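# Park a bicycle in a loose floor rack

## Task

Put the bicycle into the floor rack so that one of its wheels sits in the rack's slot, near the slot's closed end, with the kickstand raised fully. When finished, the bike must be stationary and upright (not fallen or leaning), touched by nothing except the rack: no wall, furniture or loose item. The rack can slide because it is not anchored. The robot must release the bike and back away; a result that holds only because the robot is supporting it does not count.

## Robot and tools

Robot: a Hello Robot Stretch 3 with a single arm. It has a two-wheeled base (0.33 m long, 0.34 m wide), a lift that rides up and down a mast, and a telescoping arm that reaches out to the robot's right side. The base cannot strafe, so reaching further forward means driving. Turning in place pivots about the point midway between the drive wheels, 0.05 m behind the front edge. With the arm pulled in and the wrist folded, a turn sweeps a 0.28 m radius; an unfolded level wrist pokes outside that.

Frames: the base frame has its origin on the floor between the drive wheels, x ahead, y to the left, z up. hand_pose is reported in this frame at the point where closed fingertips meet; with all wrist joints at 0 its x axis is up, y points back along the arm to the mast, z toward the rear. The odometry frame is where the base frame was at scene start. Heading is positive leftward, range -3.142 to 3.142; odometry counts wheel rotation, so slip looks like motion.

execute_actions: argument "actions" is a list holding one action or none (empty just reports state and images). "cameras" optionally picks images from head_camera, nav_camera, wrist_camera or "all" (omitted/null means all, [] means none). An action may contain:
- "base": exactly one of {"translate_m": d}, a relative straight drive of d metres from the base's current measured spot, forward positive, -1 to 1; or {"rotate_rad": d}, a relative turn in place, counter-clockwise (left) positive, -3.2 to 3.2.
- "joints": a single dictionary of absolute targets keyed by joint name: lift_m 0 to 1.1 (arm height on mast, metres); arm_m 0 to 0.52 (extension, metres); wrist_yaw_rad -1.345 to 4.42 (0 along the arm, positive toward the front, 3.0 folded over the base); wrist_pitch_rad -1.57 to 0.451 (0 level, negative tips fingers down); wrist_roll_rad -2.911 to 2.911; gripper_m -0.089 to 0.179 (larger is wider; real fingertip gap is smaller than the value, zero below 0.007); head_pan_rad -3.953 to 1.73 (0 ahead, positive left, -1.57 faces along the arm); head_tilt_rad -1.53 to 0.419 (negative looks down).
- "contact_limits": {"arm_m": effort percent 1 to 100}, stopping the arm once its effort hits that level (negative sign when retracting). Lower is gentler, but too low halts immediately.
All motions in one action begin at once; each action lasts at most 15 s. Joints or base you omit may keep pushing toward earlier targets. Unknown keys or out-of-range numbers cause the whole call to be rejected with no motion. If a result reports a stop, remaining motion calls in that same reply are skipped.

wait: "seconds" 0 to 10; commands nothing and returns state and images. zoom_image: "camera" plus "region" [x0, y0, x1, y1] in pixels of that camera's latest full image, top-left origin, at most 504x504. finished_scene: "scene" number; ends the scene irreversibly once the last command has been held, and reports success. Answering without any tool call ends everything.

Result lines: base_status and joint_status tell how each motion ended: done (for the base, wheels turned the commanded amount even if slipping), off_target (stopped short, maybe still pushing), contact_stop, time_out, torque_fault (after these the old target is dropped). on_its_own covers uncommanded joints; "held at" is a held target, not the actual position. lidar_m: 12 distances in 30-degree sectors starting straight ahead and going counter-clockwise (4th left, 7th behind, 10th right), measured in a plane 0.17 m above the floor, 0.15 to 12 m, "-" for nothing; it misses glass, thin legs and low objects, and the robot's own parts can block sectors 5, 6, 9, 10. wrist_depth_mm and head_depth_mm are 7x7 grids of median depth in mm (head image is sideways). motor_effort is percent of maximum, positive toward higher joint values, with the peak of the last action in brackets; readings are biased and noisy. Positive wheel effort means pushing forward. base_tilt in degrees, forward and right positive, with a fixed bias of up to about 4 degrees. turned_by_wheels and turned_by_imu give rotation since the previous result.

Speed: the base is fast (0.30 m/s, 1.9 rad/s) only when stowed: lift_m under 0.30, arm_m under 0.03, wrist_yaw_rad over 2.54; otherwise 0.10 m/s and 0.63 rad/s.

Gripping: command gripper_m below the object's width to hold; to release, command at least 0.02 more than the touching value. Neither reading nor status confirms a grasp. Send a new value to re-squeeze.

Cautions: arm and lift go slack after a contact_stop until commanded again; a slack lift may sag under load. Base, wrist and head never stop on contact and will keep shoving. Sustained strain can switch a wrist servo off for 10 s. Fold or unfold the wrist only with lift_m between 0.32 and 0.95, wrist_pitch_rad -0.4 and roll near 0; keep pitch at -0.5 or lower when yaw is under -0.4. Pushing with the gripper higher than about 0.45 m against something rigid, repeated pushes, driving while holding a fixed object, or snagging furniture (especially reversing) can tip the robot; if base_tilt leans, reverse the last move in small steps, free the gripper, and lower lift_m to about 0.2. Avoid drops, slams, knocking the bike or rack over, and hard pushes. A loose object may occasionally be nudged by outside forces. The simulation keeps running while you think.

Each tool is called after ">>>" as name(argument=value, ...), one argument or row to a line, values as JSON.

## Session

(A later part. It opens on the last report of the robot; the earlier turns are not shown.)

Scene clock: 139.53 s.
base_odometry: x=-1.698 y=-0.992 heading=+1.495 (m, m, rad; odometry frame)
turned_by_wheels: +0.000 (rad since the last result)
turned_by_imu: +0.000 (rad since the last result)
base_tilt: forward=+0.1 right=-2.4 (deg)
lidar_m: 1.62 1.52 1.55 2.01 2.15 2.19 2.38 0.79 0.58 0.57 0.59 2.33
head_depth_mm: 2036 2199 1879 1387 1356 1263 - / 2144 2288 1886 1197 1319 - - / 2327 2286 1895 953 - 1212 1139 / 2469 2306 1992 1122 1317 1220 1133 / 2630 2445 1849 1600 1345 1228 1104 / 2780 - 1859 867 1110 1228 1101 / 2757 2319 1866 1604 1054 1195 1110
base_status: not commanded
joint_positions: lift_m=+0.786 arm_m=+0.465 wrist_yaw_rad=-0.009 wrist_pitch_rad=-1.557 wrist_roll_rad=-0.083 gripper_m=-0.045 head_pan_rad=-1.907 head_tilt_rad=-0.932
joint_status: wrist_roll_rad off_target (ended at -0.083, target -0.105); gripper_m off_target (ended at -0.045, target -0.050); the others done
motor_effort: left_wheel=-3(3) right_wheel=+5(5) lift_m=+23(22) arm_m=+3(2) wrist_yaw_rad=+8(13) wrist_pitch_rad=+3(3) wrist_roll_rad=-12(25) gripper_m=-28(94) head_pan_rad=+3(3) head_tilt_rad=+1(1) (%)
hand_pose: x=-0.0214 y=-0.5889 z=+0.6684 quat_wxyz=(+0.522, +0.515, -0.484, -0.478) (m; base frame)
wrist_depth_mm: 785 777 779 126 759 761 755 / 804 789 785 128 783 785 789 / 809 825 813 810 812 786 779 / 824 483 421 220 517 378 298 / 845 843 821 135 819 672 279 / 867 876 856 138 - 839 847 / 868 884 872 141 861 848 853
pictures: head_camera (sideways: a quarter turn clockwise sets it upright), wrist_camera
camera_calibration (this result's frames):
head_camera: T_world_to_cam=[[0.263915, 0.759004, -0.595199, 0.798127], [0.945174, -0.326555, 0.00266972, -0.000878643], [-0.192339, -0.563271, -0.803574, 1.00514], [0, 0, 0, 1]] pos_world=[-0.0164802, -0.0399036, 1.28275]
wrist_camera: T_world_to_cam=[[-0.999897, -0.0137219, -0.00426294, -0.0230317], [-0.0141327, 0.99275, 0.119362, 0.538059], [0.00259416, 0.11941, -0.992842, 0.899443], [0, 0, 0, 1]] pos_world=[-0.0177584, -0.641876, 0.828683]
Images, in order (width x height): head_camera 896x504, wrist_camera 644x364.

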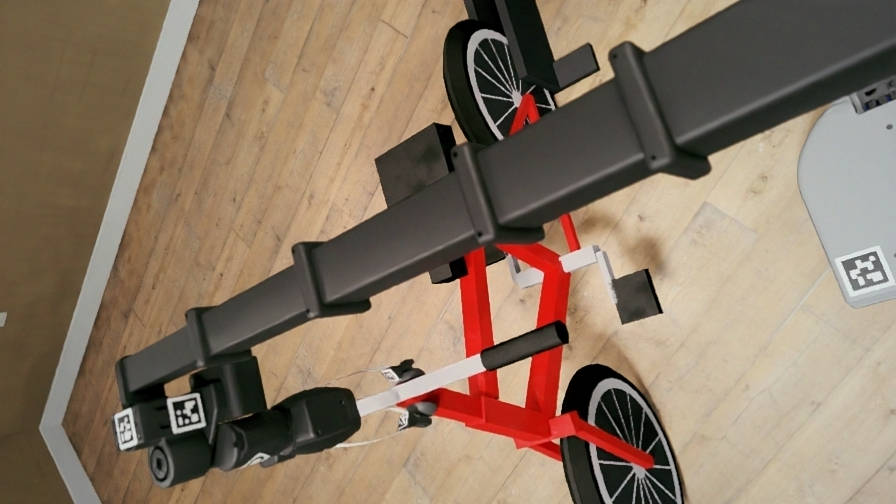

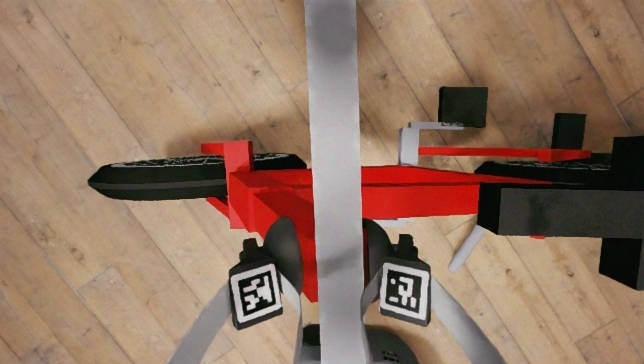

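>>> execute_actions(
  actions=[
    {"base": {"translate_m": -0.09}, "joints": {"arm_m": 0.444, "gripper_m": -0.046, "wrist_roll_rad": -0.10, "head_pan_rad": -2.40}},
  ],
  cameras=["head_camera", "wrist_camera"],
)

Scene clock: 141.87 s.
base_odometry: x=-1.705 y=-1.081 heading=+1.496 (m, m, rad; odometry frame)
turned_by_wheels: +0.001 (rad since the last result)
turned_by_imu: +0.001 (rad since the last result)
base_tilt: forward=+0.2 right=-2.3 (deg)
lidar_m: 1.69 1.59 1.63 2.10 2.10 2.14 2.31 0.77 0.57 0.57 0.59 2.45
head_depth_mm: 1904 2134 1863 1590 1373 1221 - / 1918 2146 1860 1566 1379 1264 - / 1948 2187 1896 1488 1389 - - / 1957 2187 1877 1352 1408 - - / 1994 2239 1890 1200 - 1212 1116 / 2011 2238 1896 935 1223 1209 1102 / 2056 2255 1901 - 1152 1215 1101
base_status: done
joint_positions: lift_m=+0.786 arm_m=+0.444 wrist_yaw_rad=-0.009 wrist_pitch_rad=-1.540 wrist_roll_rad=-0.087 gripper_m=-0.038 head_pan_rad=-2.393 head_tilt_rad=-0.932
joint_status: gripper_m off_target (ended at -0.038, target -0.046); the others done
on_its_own: gripper_m is held at -0.039, not at your -0.046, by its stall guard, which is still easing; right_wheel is at rest, and its effort (-21) is outside its rest range (-18 to +18)
motor_effort: left_wheel=+13(30) right_wheel=-21(51) lift_m=+20(22) arm_m=-2(4) wrist_yaw_rad=+9(8) wrist_pitch_rad=-5(6) wrist_roll_rad=-8(12) gripper_m=-33(39) head_pan_rad=-3(28) head_tilt_rad=+1(2) (%)
hand_pose: x=-0.0215 y=-0.5731 z=+0.6681 quat_wxyz=(+0.527, +0.511, -0.487, -0.473) (m; base frame)
wrist_depth_mm: 787 795 779 124 784 779 774 / 798 801 800 127 774 790 778 / 826 819 812 130 800 803 793 / 836 484 416 133 513 393 292 / 861 855 826 136 822 336 278 / 851 856 850 139 827 846 839 / 864 857 863 143 831 854 840
pictures: head_camera (sideways: a quarter turn clockwise sets it upright), wrist_camera
camera_calibration (this result's frames):
head_camera: T_world_to_cam=[[0.587727, 0.54801, -0.595199, 0.796152], [0.683405, -0.730035, 0.00266972, 0.000718156], [-0.433053, -0.408331, -0.803574, 1.00661], [0, 0, 0, 1]] pos_world=[-0.0324973, -0.0247469, 1.28275]
wrist_camera: T_world_to_cam=[[-0.999847, -0.0171019, -0.00376045, -0.0251292], [-0.0173962, 0.994637, 0.101953, 0.534984], [0.00199669, 0.102003, -0.994782, 0.888636], [0, 0, 0, 1]] pos_world=[-0.0175929, -0.623188, 0.829361]
Images, in order (width x height): head_camera 896x504, wrist_camera 644x364.

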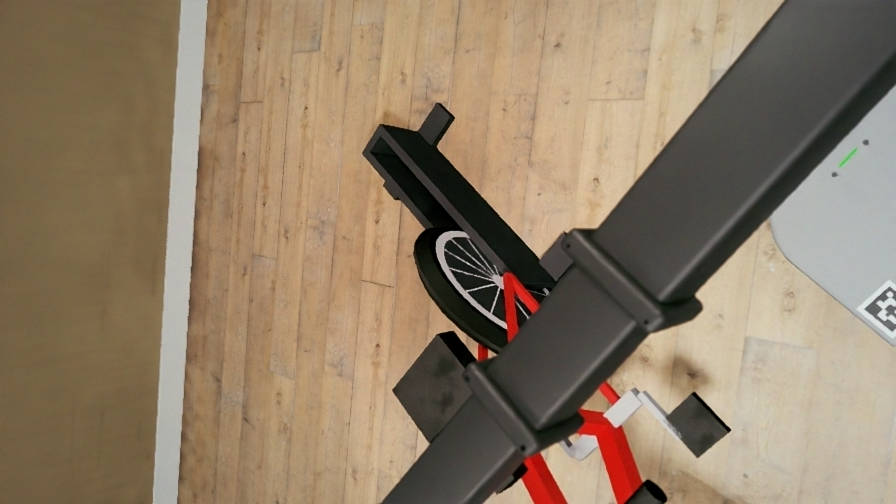

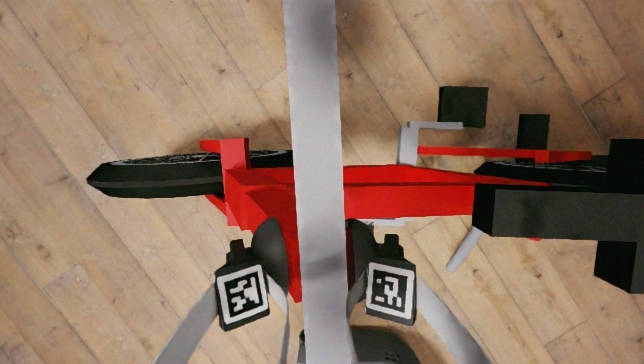

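>>> zoom_image(
  camera="head_camera",
  region=[410, 200, 570, 340],
)

>>> zoom_image(
  camera="head_camera",
  region=[350, 90, 490, 240],
)

Region (410, 200, 570, 340) of head_camera's 896x504 image, scaled by 3.150, with more detail than that image has; it fills the top 441 rows of this view, and the rest is white.

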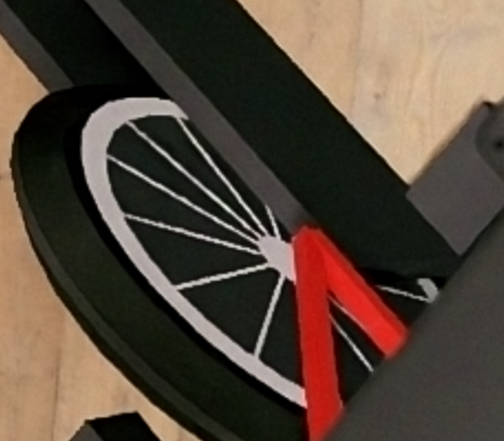

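Region (350, 90, 490, 240) of head_camera's 896x504 image, scaled by 3.360, with more detail than that image has; it fills the left 470 columns of this view, and the rest is white.

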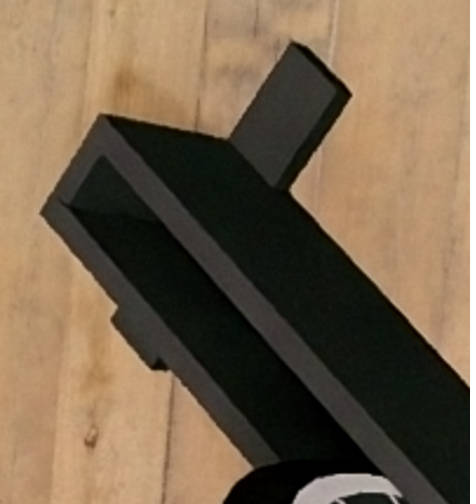

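>>> zoom_image(
  camera="head_camera",
  region=[460, 225, 550, 305],
)

Region (460, 225, 550, 305) of head_camera's 896x504 image, scaled by 5.600, with more detail than that image has.

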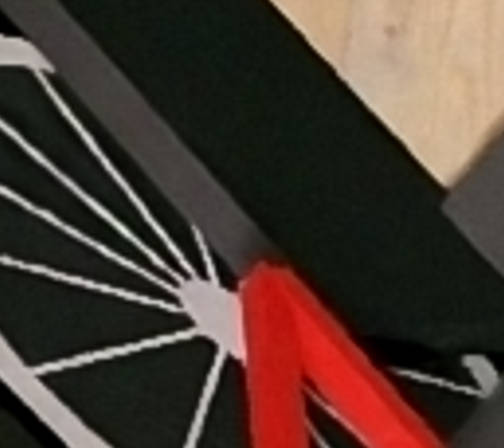

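>>> execute_actions(
  actions=[
    {"joints": {"arm_m": 0.453, "gripper_m": -0.05, "wrist_roll_rad": 0.015, "head_pan_rad": -1.90}},
  ],
  cameras=["head_camera", "wrist_camera"],
)

Scene clock: 145.00 s.
base_odometry: x=-1.705 y=-1.081 heading=+1.495 (m, m, rad; odometry frame)
turned_by_wheels: -0.001 (rad since the last result)
turned_by_imu: -0.001 (rad since the last result)
base_tilt: forward=+0.2 right=-2.3 (deg)
lidar_m: 1.70 1.60 1.63 2.10 2.10 2.15 2.31 0.77 0.58 0.57 0.59 2.46
head_depth_mm: 1956 2154 1864 1587 1351 1265 - / 2101 2248 1867 1191 1291 - - / 2230 2282 1883 949 - 1202 1139 / 2401 2289 1991 978 1312 1216 1133 / 2567 2445 1843 1606 1335 1231 1101 / 2705 - 1826 859 1073 1233 1100 / 2782 2310 1876 1595 1059 1209 1095
base_status: not commanded
joint_positions: lift_m=+0.786 arm_m=+0.453 wrist_yaw_rad=+0.002 wrist_pitch_rad=-1.561 wrist_roll_rad=+0.008 gripper_m=-0.045 head_pan_rad=-1.907 head_tilt_rad=-0.932
joint_status: gripper_m off_target (ended at -0.045, target -0.050); the others done
motor_effort: left_wheel=-1(13) right_wheel=+3(22) lift_m=+17(21) arm_m=+3(3) wrist_yaw_rad=-2(8) wrist_pitch_rad=+5(5) wrist_roll_rad=+3(6) gripper_m=-32(100) head_pan_rad=+3(27) head_tilt_rad=+1(1) (%)
hand_pose: x=-0.0217 y=-0.5759 z=+0.6687 quat_wxyz=(+0.501, +0.496, -0.503, -0.499) (m; base frame)
wrist_depth_mm: 785 774 774 125 777 764 750 / 802 792 783 128 775 777 778 / 817 803 791 131 784 774 590 / 831 483 423 133 327 288 275 / 849 837 835 137 814 808 311 / 865 867 874 139 - 845 848 / 890 878 896 143 863 876 844
pictures: head_camera (sideways: a quarter turn clockwise sets it upright), wrist_camera
camera_calibration (this result's frames):
head_camera: T_world_to_cam=[[0.263955, 0.75899, -0.595199, 0.798127], [0.945157, -0.326605, 0.00266972, -0.000878538], [-0.192369, -0.563261, -0.803574, 1.00514], [0, 0, 0, 1]] pos_world=[-0.0164823, -0.0399024, 1.28275]
wrist_camera: T_world_to_cam=[[-0.997802, 0.0660615, -0.00513767, 0.0234737], [0.0649262, 0.990244, 0.123297, 0.522734], [0.0132327, 0.122693, -0.992356, 0.900003], [0, 0, 0, 1]] pos_world=[-0.0224265, -0.629608, 0.828792]
Images, in order (width x height): head_camera 896x504, wrist_camera 644x364.

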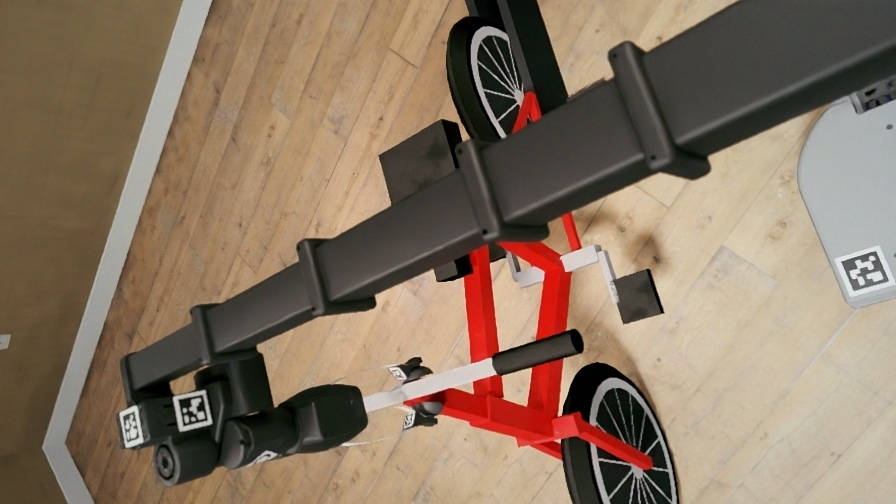

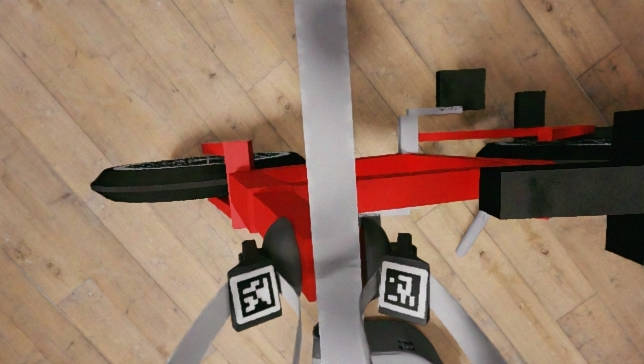

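>>> zoom_image(
  camera="head_camera",
  region=[460, 0, 580, 125],
)

>>> zoom_image(
  camera="head_camera",
  region=[555, 360, 695, 504],
)

Region (460, 0, 580, 125) of head_camera's 896x504 image, scaled by 4.032, with more detail than that image has; it fills the left 484 columns of this view, and the rest is white.

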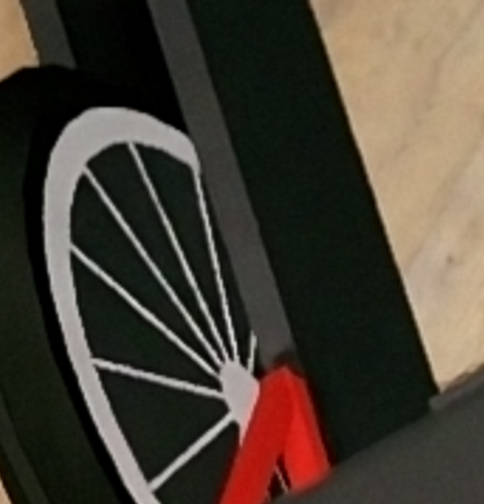

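Region (555, 360, 695, 504) of head_camera's 896x504 image, scaled by 3.500, with more detail than that image has; it fills the left 490 columns of this view, and the rest is white.

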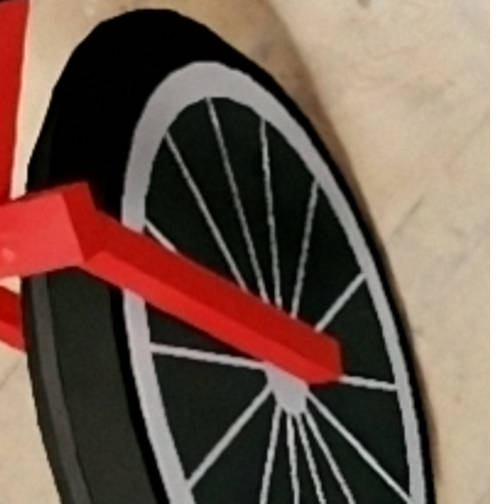

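>>> execute_actions(
  actions=[
    {"base": {"translate_m": -0.10}, "joints": {"arm_m": 0.452, "gripper_m": -0.046, "wrist_roll_rad": 0.068}},
  ],
  cameras=["head_camera", "wrist_camera"],
)

Scene clock: 148.07 s.
base_odometry: x=-1.712 y=-1.181 heading=+1.495 (m, m, rad; odometry frame)
turned_by_wheels: +0.000 (rad since the last result)
turned_by_imu: +0.000 (rad since the last result)
base_tilt: forward=+0.1 right=-2.3 (deg)
lidar_m: 1.79 1.68 1.71 2.18 2.05 2.08 2.23 0.77 0.57 0.56 0.58 2.57
head_depth_mm: 1899 2113 1879 1594 1348 1259 - / 2009 2213 1857 1204 1285 - - / 2144 2269 1890 950 - 1197 1138 / 2289 2296 1993 981 1312 1225 1130 / 2479 2423 1848 1596 1328 1225 1105 / 2643 - 1847 866 1067 1235 1097 / 2740 2334 1881 1603 1056 1211 1100
base_status: done
joint_positions: lift_m=+0.786 arm_m=+0.452 wrist_yaw_rad=+0.005 wrist_pitch_rad=-1.559 wrist_roll_rad=+0.051 gripper_m=-0.036 head_pan_rad=-1.907 head_tilt_rad=-0.932
joint_status: gripper_m off_target (ended at -0.036, target -0.046); the others done
on_its_own: gripper_m is held at -0.036, not at your -0.046, by its stall guard, which is still easing
motor_effort: left_wheel=+0(8) right_wheel=+1(27) lift_m=+17(17) arm_m=-2(2) wrist_yaw_rad=-5(4) wrist_pitch_rad=+4(5) wrist_roll_rad=+8(10) gripper_m=-8(63) head_pan_rad=+4(3) head_tilt_rad=+1(2) (%)
hand_pose: x=-0.0217 y=-0.5760 z=+0.6686 quat_wxyz=(+0.491, +0.485, -0.514, -0.509) (m; base frame)
wrist_depth_mm: 793 776 781 126 771 760 754 / 798 803 795 787 782 774 783 / 827 817 805 131 802 648 460 / 836 498 456 134 328 285 272 / 857 855 827 137 824 829 827 / 864 866 849 139 - 837 844 / 893 874 860 143 - 870 870
pictures: head_camera (sideways: a quarter turn clockwise sets it upright), wrist_camera
camera_calibration (this result's frames):
head_camera: T_world_to_cam=[[0.263825, 0.759035, -0.595199, 0.798128], [0.945213, -0.326444, 0.00266972, -0.000878878], [-0.192273, -0.563294, -0.803574, 1.00514], [0, 0, 0, 1]] pos_world=[-0.0164755, -0.0399063, 1.28275]
wrist_camera: T_world_to_cam=[[-0.99428, 0.106651, -0.00576849, 0.0473075], [0.105175, 0.987066, 0.120989, 0.523451], [0.0185975, 0.11969, -0.992637, 0.898543], [0, 0, 0, 1]] pos_world=[-0.0247279, -0.629273, 0.828868]
Images, in order (width x height): head_camera 896x504, wrist_camera 644x364.

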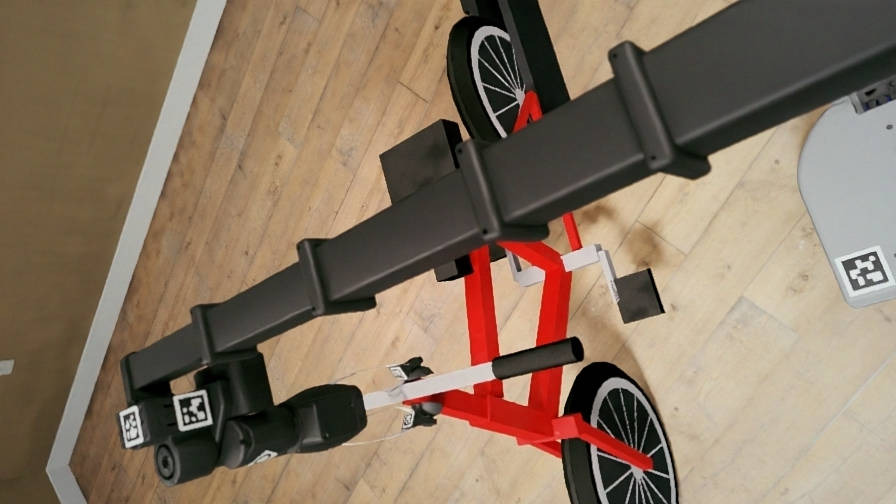

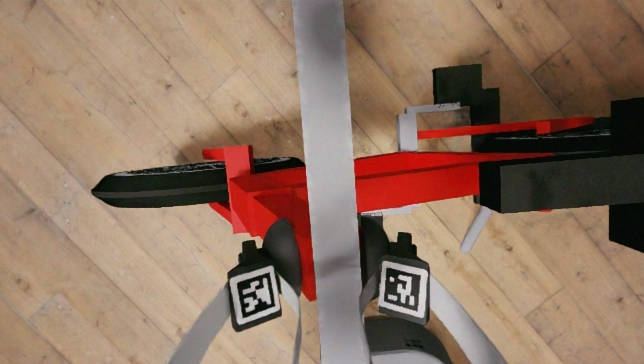

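>>> execute_actions(
  actions=[
    {"base": {"translate_m": -0.12}, "joints": {"arm_m": 0.449, "gripper_m": -0.05, "wrist_roll_rad": 0.08, "head_pan_rad": -2.40}},
  ],
  cameras=["head_camera", "wrist_camera"],
)

Scene clock: 150.80 s.
base_odometry: x=-1.721 y=-1.301 heading=+1.495 (m, m, rad; odometry frame)
turned_by_wheels: +0.000 (rad since the last result)
turned_by_imu: +0.000 (rad since the last result)
base_tilt: forward=+0.1 right=-2.3 (deg)
lidar_m: 1.89 1.77 1.81 2.11 1.98 2.01 2.12 0.77 0.57 0.55 0.58 2.73
head_depth_mm: 1734 2008 1872 1593 1392 1216 - / 1756 2029 1867 1593 1384 1264 - / 1762 2081 1894 1548 1394 - - / 1802 2114 1887 1342 1410 1187 - / 1831 2114 1890 1191 - 1213 1115 / 1858 2137 1900 932 1225 1191 1101 / 1886 2166 1881 - 1159 1229 1104
base_status: done
joint_positions: lift_m=+0.786 arm_m=+0.449 wrist_yaw_rad=+0.005 wrist_pitch_rad=-1.560 wrist_roll_rad=+0.065 gripper_m=-0.038 head_pan_rad=-2.393 head_tilt_rad=-0.932
joint_status: gripper_m off_target (ended at -0.038, target -0.050); the others done
on_its_own: gripper_m is held at -0.040, not at your -0.050, by its stall guard, which is still easing
motor_effort: left_wheel=+0(14) right_wheel=+2(35) lift_m=+17(18) arm_m=-2(3) wrist_yaw_rad=-5(5) wrist_pitch_rad=+4(5) wrist_roll_rad=+8(10) gripper_m=-29(87) head_pan_rad=-3(30) head_tilt_rad=+1(2) (%)
hand_pose: x=-0.0218 y=-0.5728 z=+0.6687 quat_wxyz=(+0.488, +0.482, -0.517, -0.512) (m; base frame)
wrist_depth_mm: 778 776 769 128 771 770 764 / 794 809 806 130 780 779 780 / 812 818 801 132 661 614 306 / 839 496 459 134 327 274 272 / 846 827 834 137 836 838 811 / 841 855 860 139 - 843 829 / 901 887 895 142 - 857 850
pictures: head_camera (sideways: a quarter turn clockwise sets it upright), wrist_camera
camera_calibration (this result's frames):
head_camera: T_world_to_cam=[[0.587706, 0.548032, -0.595199, 0.796152], [0.683432, -0.730009, 0.00266972, 0.000717988], [-0.433038, -0.408347, -0.803574, 1.00661], [0, 0, 0, 1]] pos_world=[-0.0324964, -0.0247484, 1.28275]
wrist_camera: T_world_to_cam=[[-0.992844, 0.119283, -0.00576823, 0.054207], [0.117692, 0.98551, 0.122143, 0.518805], [0.0202542, 0.12059, -0.992496, 0.89865], [0, 0, 0, 1]] pos_world=[-0.0254417, -0.626121, 0.828851]
Images, in order (width x height): head_camera 896x504, wrist_camera 644x364.

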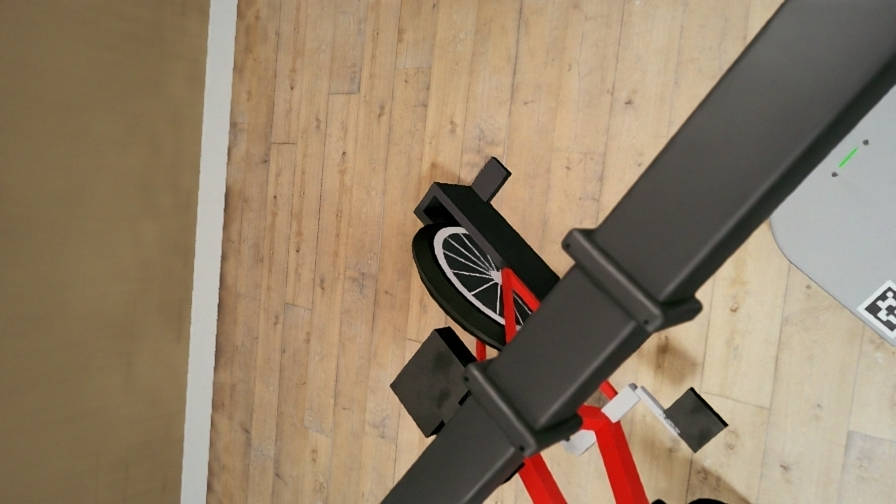

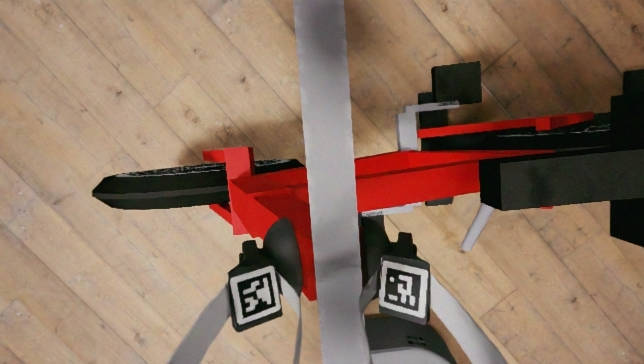

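>>> zoom_image(
  camera="head_camera",
  region=[400, 150, 560, 310],
)

Region (400, 150, 560, 310) of head_camera's 896x504 image, scaled by 3.150, with more detail than that image has.

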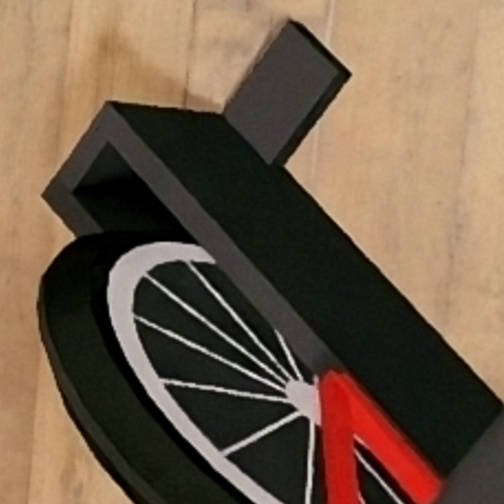

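>>> execute_actions(
  actions=[
    {"base": {"translate_m": -0.068}, "joints": {"arm_m": 0.445, "gripper_m": -0.046, "wrist_roll_rad": 0.07}},
  ],
  cameras=["head_camera", "wrist_camera"],
)

Scene clock: 152.97 s.
base_odometry: x=-1.726 y=-1.368 heading=+1.495 (m, m, rad; odometry frame)
turned_by_wheels: +0.000 (rad since the last result)
turned_by_imu: +0.000 (rad since the last result)
base_tilt: forward=+0.1 right=-2.4 (deg)
lidar_m: 1.95 1.83 1.87 2.06 1.94 1.97 2.05 0.77 0.57 0.55 0.57 2.82
head_depth_mm: 1686 1947 1862 1590 1379 1220 - / 1708 1985 1879 1599 1385 1268 - / 1738 2021 1884 1594 1391 - - / 1750 2075 1879 1342 1413 1185 - / 1765 2091 1897 1185 - 1207 1124 / 1794 2119 1892 933 1155 1187 1099 / 1837 2108 1902 - 1159 1210 1105
base_status: done
joint_positions: lift_m=+0.786 arm_m=+0.445 wrist_yaw_rad=+0.004 wrist_pitch_rad=-1.557 wrist_roll_rad=+0.062 gripper_m=-0.038 head_pan_rad=-2.393 head_tilt_rad=-0.932
joint_status: gripper_m off_target (ended at -0.038, target -0.046); the others done
on_its_own: gripper_m is held at -0.039, not at your -0.046, by its stall guard, which is still easing
motor_effort: left_wheel=-2(18) right_wheel=+5(40) lift_m=+17(17) arm_m=-2(4) wrist_yaw_rad=-5(4) wrist_pitch_rad=+3(4) wrist_roll_rad=+4(6) gripper_m=-29(66) head_pan_rad=-3(3) head_tilt_rad=+0(2) (%)
hand_pose: x=-0.0217 y=-0.5697 z=+0.6686 quat_wxyz=(+0.489, +0.482, -0.518, -0.511) (m; base frame)
wrist_depth_mm: 788 787 777 771 772 781 781 / 804 787 787 130 786 772 768 / 820 813 815 132 785 634 309 / 830 497 466 229 324 276 273 / 840 857 840 137 823 821 835 / 873 856 872 139 - 848 848 / 900 879 871 142 - 856 854
pictures: head_camera (sideways: a quarter turn clockwise sets it upright), wrist_camera
camera_calibration (this result's frames):
head_camera: T_world_to_cam=[[0.587732, 0.547986, -0.595217, 0.796175], [0.683386, -0.730052, 0.00266964, 0.000718374], [-0.433076, -0.408332, -0.803561, 1.00659], [0, 0, 0, 1]] pos_world=[-0.0324983, -0.0247462, 1.28275]
wrist_camera: T_world_to_cam=[[-0.992987, 0.118056, -0.00620794, 0.0534663], [0.116498, 0.986105, 0.118428, 0.518645], [0.0201028, 0.116874, -0.992943, 0.896388], [0, 0, 0, 1]] pos_world=[-0.0253494, -0.622515, 0.828972]
Images, in order (width x height): head_camera 896x504, wrist_camera 644x364.

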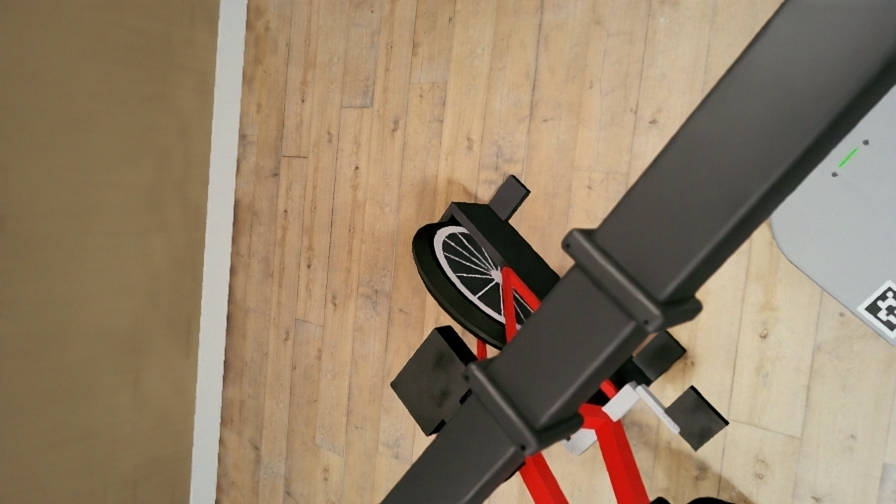

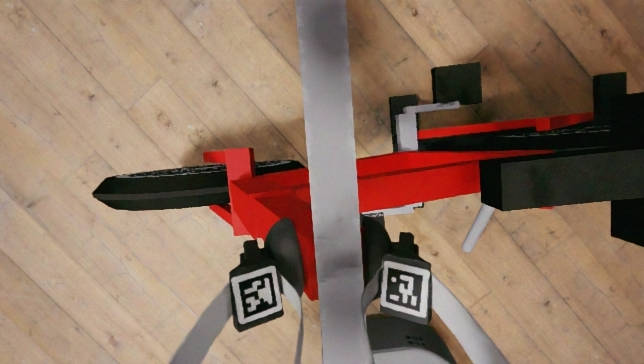

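>>> execute_actions(
  actions=[
    {"joints": {"gripper_m": 0.09, "head_pan_rad": -2.0, "head_tilt_rad": -1.05}},
  ],
)

Scene clock: 154.83 s.
base_odometry: x=-1.726 y=-1.368 heading=+1.495 (m, m, rad; odometry frame)
turned_by_wheels: +0.000 (rad since the last result)
turned_by_imu: +0.000 (rad since the last result)
base_tilt: forward=+0.1 right=-2.3 (deg)
lidar_m: 1.95 1.83 1.86 2.06 1.94 1.97 2.06 0.76 0.57 0.55 0.57 2.82
head_depth_mm: 1782 1927 1672 1445 1324 - - / 1858 1957 1690 1295 - - - / 1975 1938 1679 1152 - 1207 - / 2129 1963 1743 - 1301 1214 - / 2188 2005 1628 1156 1286 1196 1090 / 2265 1881 1695 986 1293 1198 1086 / 2364 - 1637 980 1085 1198 1089
base_status: not commanded
joint_positions: lift_m=+0.786 arm_m=+0.445 wrist_yaw_rad=+0.003 wrist_pitch_rad=-1.553 wrist_roll_rad=+0.066 gripper_m=+0.090 head_pan_rad=-2.007 head_tilt_rad=-1.037
joint_status: all done
motor_effort: left_wheel=+0(2) right_wheel=+1(5) lift_m=+22(22) arm_m=-2(2) wrist_yaw_rad=-3(4) wrist_pitch_rad=+1(3) wrist_roll_rad=+2(4) gripper_m=+0(82) head_pan_rad=+3(28) head_tilt_rad=-9(24) (%)
hand_pose: x=-0.0217 y=-0.5706 z=+0.6683 quat_wxyz=(+0.488, +0.480, -0.520, -0.511) (m; base frame)
wrist_depth_mm: 791 793 768 125 770 777 766 / 794 792 779 127 785 778 784 / 804 808 807 130 796 618 304 / 840 504 457 132 325 272 270 / 839 835 811 140 826 817 821 / 862 885 866 137 845 828 825 / 872 862 880 140 855 851 849
pictures: head_camera (sideways: a quarter turn clockwise sets it upright), nav_camera (sideways: a quarter turn counterclockwise sets it upright), wrist_camera
camera_calibration (this result's frames):
head_camera: T_world_to_cam=[[0.362878, 0.781374, -0.507715, 0.683554], [0.907716, -0.419575, 0.00304249, -0.00113506], [-0.210647, -0.461965, -0.86152, 1.08057], [0, 0, 0, 1]] pos_world=[-0.0193962, -0.0354001, 1.27799]
nav_camera: T_world_to_cam=[[-0.3657, -0.768634, 0.524847, -0.636929], [-0.906307, 0.422424, -0.0128545, 0.0727827], [-0.211828, -0.480374, -0.851099, 1.06874], [0, 0, 0, 1]] pos_world=[0.0594277, -0.00691556, 1.24483]
wrist_camera: T_world_to_cam=[[-0.992399, 0.122883, -0.00668048, 0.0566771], [0.121306, 0.985917, 0.115119, 0.521736], [0.0207326, 0.113433, -0.993329, 0.894489], [0, 0, 0, 1]] pos_world=[-0.0255884, -0.622817, 0.828839]
Images, in order (width x height): head_camera 896x504, nav_camera 672x504, wrist_camera 644x364.

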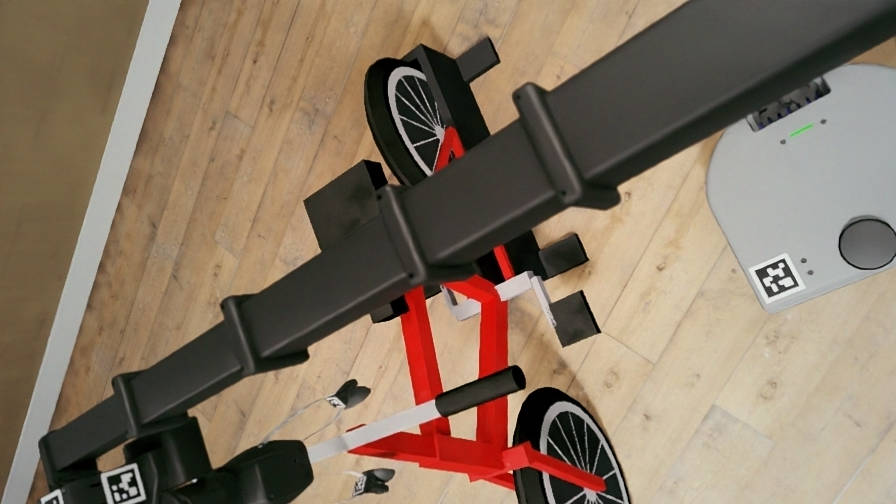

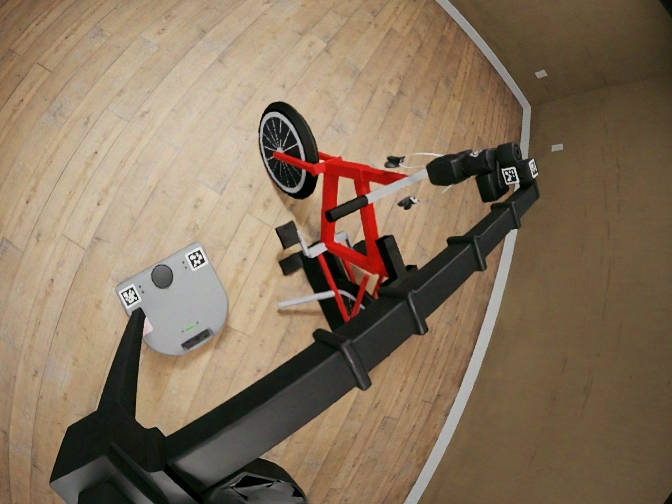

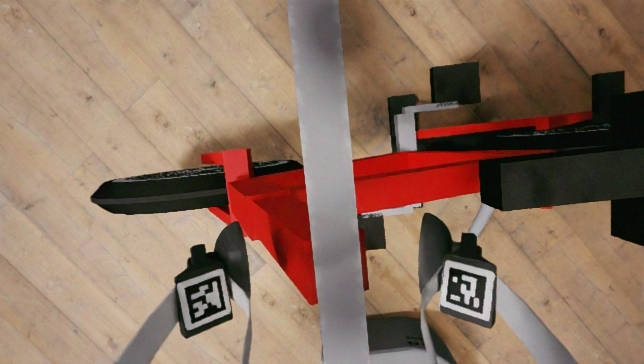

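>>> execute_actions(
  actions=[
    {"joints": {"lift_m": 0.86, "arm_m": 0.30, "wrist_roll_rad": 0.0}},
  ],
  cameras=["head_camera", "wrist_camera"],
)

Scene clock: 157.67 s.
base_odometry: x=-1.726 y=-1.368 heading=+1.495 (m, m, rad; odometry frame)
turned_by_wheels: +0.000 (rad since the last result)
turned_by_imu: +0.000 (rad since the last result)
base_tilt: forward=+0.1 right=-2.3 (deg)
lidar_m: 1.94 1.83 1.86 2.07 1.94 1.97 2.06 0.77 0.57 0.55 0.57 2.81
head_depth_mm: 1781 1927 1687 1470 - - 1080 / 1880 1961 1697 - - 1186 - / 2007 1943 1745 - 1278 1209 - / 2103 2014 - 1209 1302 1214 - / 2184 - 1655 1159 1286 1201 1088 / 2250 - 1704 915 1288 1200 1087 / 2374 - - 1029 1085 1191 1095
base_status: not commanded
joint_positions: lift_m=+0.860 arm_m=+0.300 wrist_yaw_rad=+0.003 wrist_pitch_rad=-1.552 wrist_roll_rad=+0.002 gripper_m=+0.090 head_pan_rad=-2.007 head_tilt_rad=-1.037
joint_status: all done
motor_effort: left_wheel=+0(0) right_wheel=+1(1) lift_m=+31(33) arm_m=-2(4) wrist_yaw_rad=-2(3) wrist_pitch_rad=+0(1) wrist_roll_rad=-2(3) gripper_m=+1(1) head_pan_rad=+3(2) head_tilt_rad=-8(8) (%)
hand_pose: x=-0.0217 y=-0.4260 z=+0.7419 quat_wxyz=(+0.505, +0.495, -0.504, -0.496) (m; base frame)
wrist_depth_mm: 847 854 845 221 649 331 326 / 867 864 514 342 554 502 333 / 892 885 869 674 859 872 866 / 920 898 894 888 877 891 888 / 923 922 909 898 903 921 879 / 948 927 937 218 - 905 909 / 943 953 940 221 - 944 949
pictures: head_camera (sideways: a quarter turn clockwise sets it upright), wrist_camera
camera_calibration (this result's frames):
head_camera: T_world_to_cam=[[0.362785, 0.781518, -0.50756, 0.683353], [0.907786, -0.419423, 0.0030431, -0.00113629], [-0.210504, -0.46186, -0.861611, 1.08069], [0, 0, 0, 1]] pos_world=[-0.0193884, -0.0354005, 1.27798]
wrist_camera: T_world_to_cam=[[-0.998174, 0.060132, -0.00569956, 0.01183], [0.0590966, 0.99176, 0.113666, 0.372901], [0.0124876, 0.113122, -0.993503, 0.950998], [0, 0, 0, 1]] pos_world=[-0.0221044, -0.478118, 0.902501]
Images, in order (width x height): head_camera 896x504, wrist_camera 644x364.

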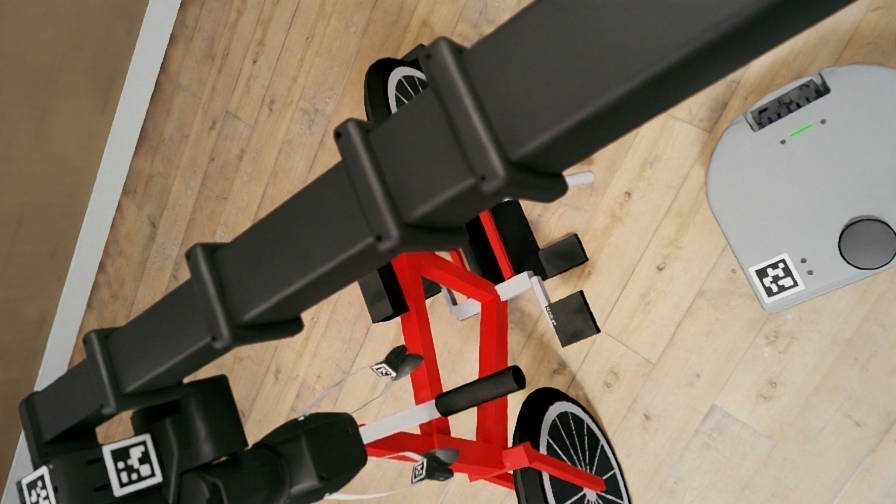

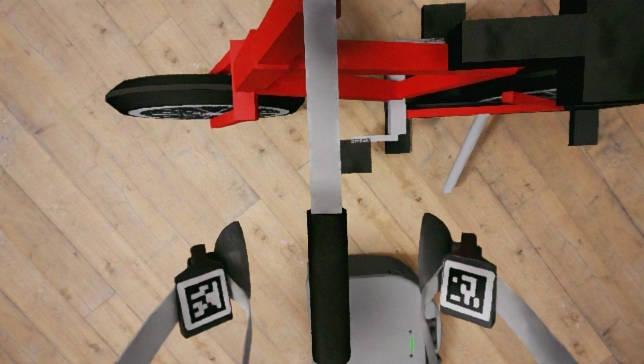

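>>> execute_actions(
  actions=[
    {"base": {"translate_m": -0.09}, "joints": {"arm_m": 0.243, "gripper_m": 0.0, "wrist_roll_rad": 1.57, "wrist_pitch_rad": -1.45, "head_pan_rad": -1.75, "head_tilt_rad": -1.15}},
  ],
)

Scene clock: 161.23 s.
base_odometry: x=-1.733 y=-1.458 heading=+1.495 (m, m, rad; odometry frame)
turned_by_wheels: +0.000 (rad since the last result)
turned_by_imu: +0.000 (rad since the last result)
base_tilt: forward=+0.2 right=-2.4 (deg)
lidar_m: 2.02 1.90 1.95 2.01 1.89 1.92 1.98 0.76 0.52 0.57 0.57 2.92
head_depth_mm: 1878 1716 - - - 1160 1085 / 1952 - - 1333 1281 1199 - / - - 893 1256 1259 - - / - - 1261 1231 1279 1212 1082 / - - 1488 1364 1260 1173 1091 / 1979 1686 864 1138 1284 1173 1088 / 1974 1746 1555 1112 1291 1185 1095
base_status: done
joint_positions: lift_m=+0.860 arm_m=+0.243 wrist_yaw_rad=+0.002 wrist_pitch_rad=-1.453 wrist_roll_rad=+1.567 gripper_m=+0.000 head_pan_rad=-1.757 head_tilt_rad=-1.136
joint_status: all done
motor_effort: left_wheel=+0(6) right_wheel=+1(4) lift_m=+31(31) arm_m=-2(6) wrist_yaw_rad=-2(3) wrist_pitch_rad=+1(2) wrist_roll_rad=+1(2) gripper_m=-2(78) head_pan_rad=+2(24) head_tilt_rad=-9(22) (%)
hand_pose: x=-0.0215 y=-0.3942 z=+0.7412 quat_wxyz=(+0.003, +0.002, -0.747, -0.664) (m; base frame)
wrist_depth_mm: 939 352 361 826 829 791 761 / 944 911 443 848 826 - - / - 951 441 871 838 - - / - 973 606 896 855 835 826 / - - 577 898 887 859 831 / - - 494 - 892 875 837 / 252 247 243 242 903 889 869
pictures: head_camera (sideways: a quarter turn clockwise sets it upright), nav_camera (sideways: a quarter turn counterclockwise sets it upright), wrist_camera
camera_calibration (this result's frames):
head_camera: T_world_to_cam=[[0.1666, 0.892075, -0.420056, 0.570569], [0.983283, -0.18205, 0.00336347, -0.00201349], [-0.0734708, -0.413594, -0.907492, 1.13947], [0, 0, 0, 1]] pos_world=[-0.00935899, -0.0380765, 1.27374]
nav_camera: T_world_to_cam=[[-0.172812, -0.882145, 0.438127, -0.525144], [-0.982448, 0.186097, -0.0128133, 0.0731919], [-0.0702311, -0.432652, -0.898822, 1.12989], [0, 0, 0, 1]] pos_world=[0.0605097, 0.0119762, 1.24659]
wrist_camera: T_world_to_cam=[[0.0538221, 0.991033, -0.122299, 0.486123], [0.989945, -0.0369121, 0.136549, -0.0609877], [0.130811, -0.128419, -0.983055, 0.846315], [0, 0, 0, 1]] pos_world=[-0.0764967, -0.375332, 0.899755]
Images, in order (width x height): head_camera 896x504, nav_camera 672x504, wrist_camera 644x364.

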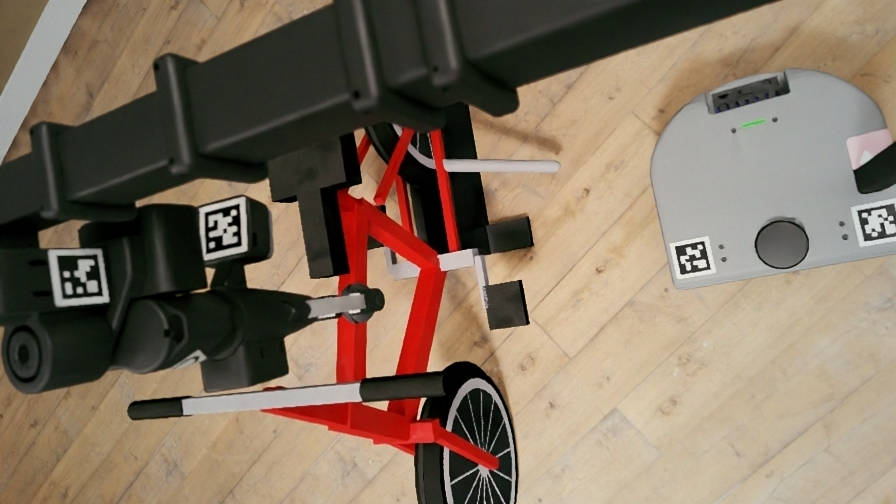

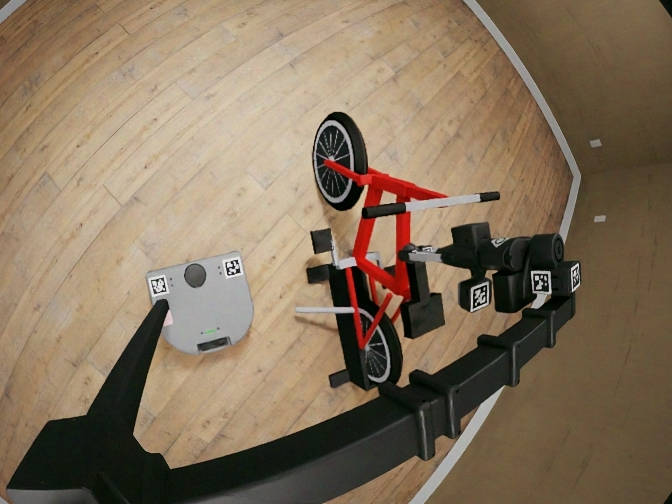

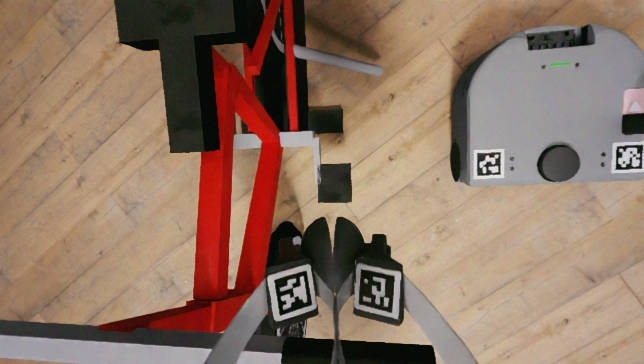

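>>> execute_actions(
  actions=[
    {"base": {"translate_m": -0.155}, "joints": {"lift_m": 0.207, "head_pan_rad": -1.70, "head_tilt_rad": -1.2}},
  ],
)

Scene clock: 168.23 s.
base_odometry: x=-1.745 y=-1.613 heading=+1.495 (m, m, rad; odometry frame)
turned_by_wheels: +0.000 (rad since the last result)
turned_by_imu: +0.001 (rad since the last result)
base_tilt: forward=+0.1 right=-2.3 (deg)
lidar_m: 2.15 2.03 2.07 1.91 1.80 1.83 1.84 1.73 0.56 0.47 0.62 0.79
head_depth_mm: 1781 1631 1473 1355 1257 1172 1078 / 1822 1642 1491 1323 1268 - - / 1825 1651 1459 1277 1266 - - / 1828 1653 876 1179 1265 - 1077 / 1839 1644 987 1301 1267 1176 1096 / 1848 1652 1463 1334 1265 1172 1088 / 1847 1637 1451 1184 1275 1177 1099
base_status: done
joint_positions: lift_m=+0.207 arm_m=+0.243 wrist_yaw_rad=+0.002 wrist_pitch_rad=-1.452 wrist_roll_rad=+1.567 gripper_m=+0.000 head_pan_rad=-1.707 head_tilt_rad=-1.185
joint_status: all done
motor_effort: left_wheel=-1(6) right_wheel=+2(4) lift_m=+23(27) arm_m=-2(2) wrist_yaw_rad=-2(3) wrist_pitch_rad=+0(1) wrist_roll_rad=+1(1) gripper_m=-2(2) head_pan_rad=+3(9) head_tilt_rad=-9(18) (%)
hand_pose: x=-0.0215 y=-0.3944 z=+0.0886 quat_wxyz=(+0.003, +0.002, -0.748, -0.664) (m; base frame)
wrist_depth_mm: 170 221 238 230 223 216 209 / 161 210 244 237 227 220 213 / 92 99 110 129 228 224 218 / 167 209 256 245 234 229 221 / 167 219 263 252 243 234 227 / 166 218 248 - 246 241 232 / 165 217 256 265 255 244 237
pictures: head_camera (sideways: a quarter turn clockwise sets it upright), nav_camera (sideways: a quarter turn counterclockwise sets it upright), wrist_camera
camera_calibration (this result's frames):
head_camera: T_world_to_cam=[[0.124373, 0.91879, -0.374642, 0.511678], [0.991145, -0.132736, 0.00351173, -0.00225426], [-0.0465019, -0.371762, -0.927163, 1.16486], [0, 0, 0, 1]] pos_world=[-0.00723648, -0.0373729, 1.27172]
nav_camera: T_world_to_cam=[[-0.131197, -0.91008, 0.393118, -0.466774], [-0.990451, 0.137278, -0.0127456, 0.0731517], [-0.0423668, -0.391036, -0.9194, 1.15646], [0, 0, 0, 1]] pos_world=[0.0602091, 0.0173724, 1.24768]
wrist_camera: T_world_to_cam=[[0.0539791, 0.990941, -0.122975, 0.406498], [0.989937, -0.0369731, 0.136595, 0.0280939], [0.13081, -0.129111, -0.982964, 0.20444], [0, 0, 0, 1]] pos_world=[-0.0764965, -0.375381, 0.247109]
Images, in order (width x height): head_camera 896x504, nav_camera 672x504, wrist_camera 644x364.

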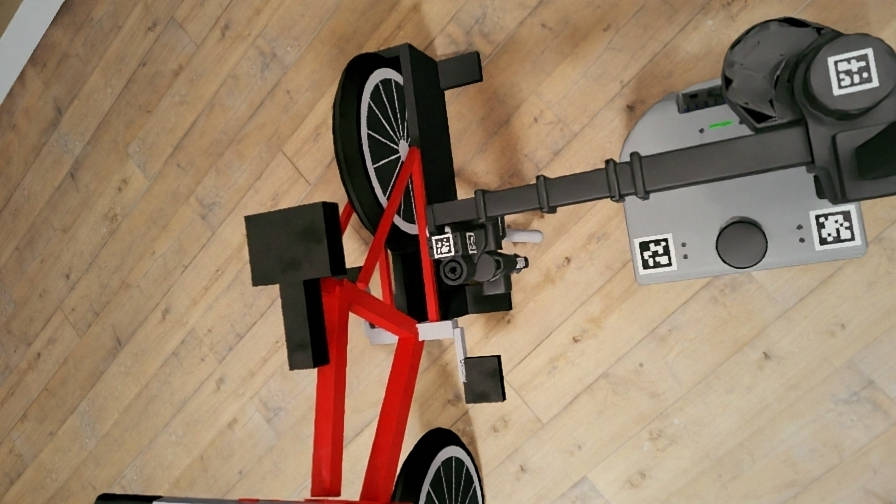

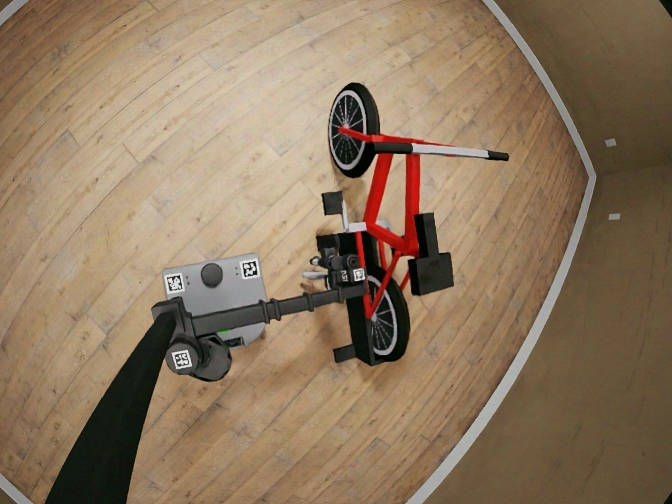

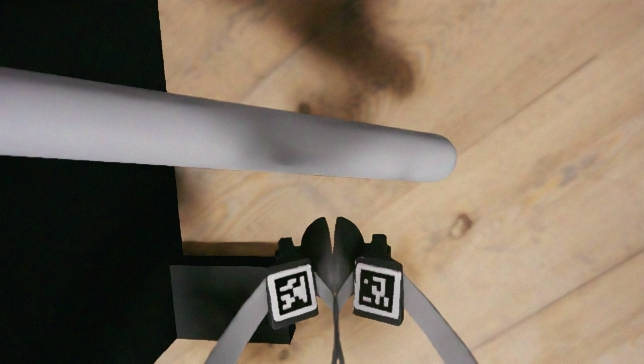

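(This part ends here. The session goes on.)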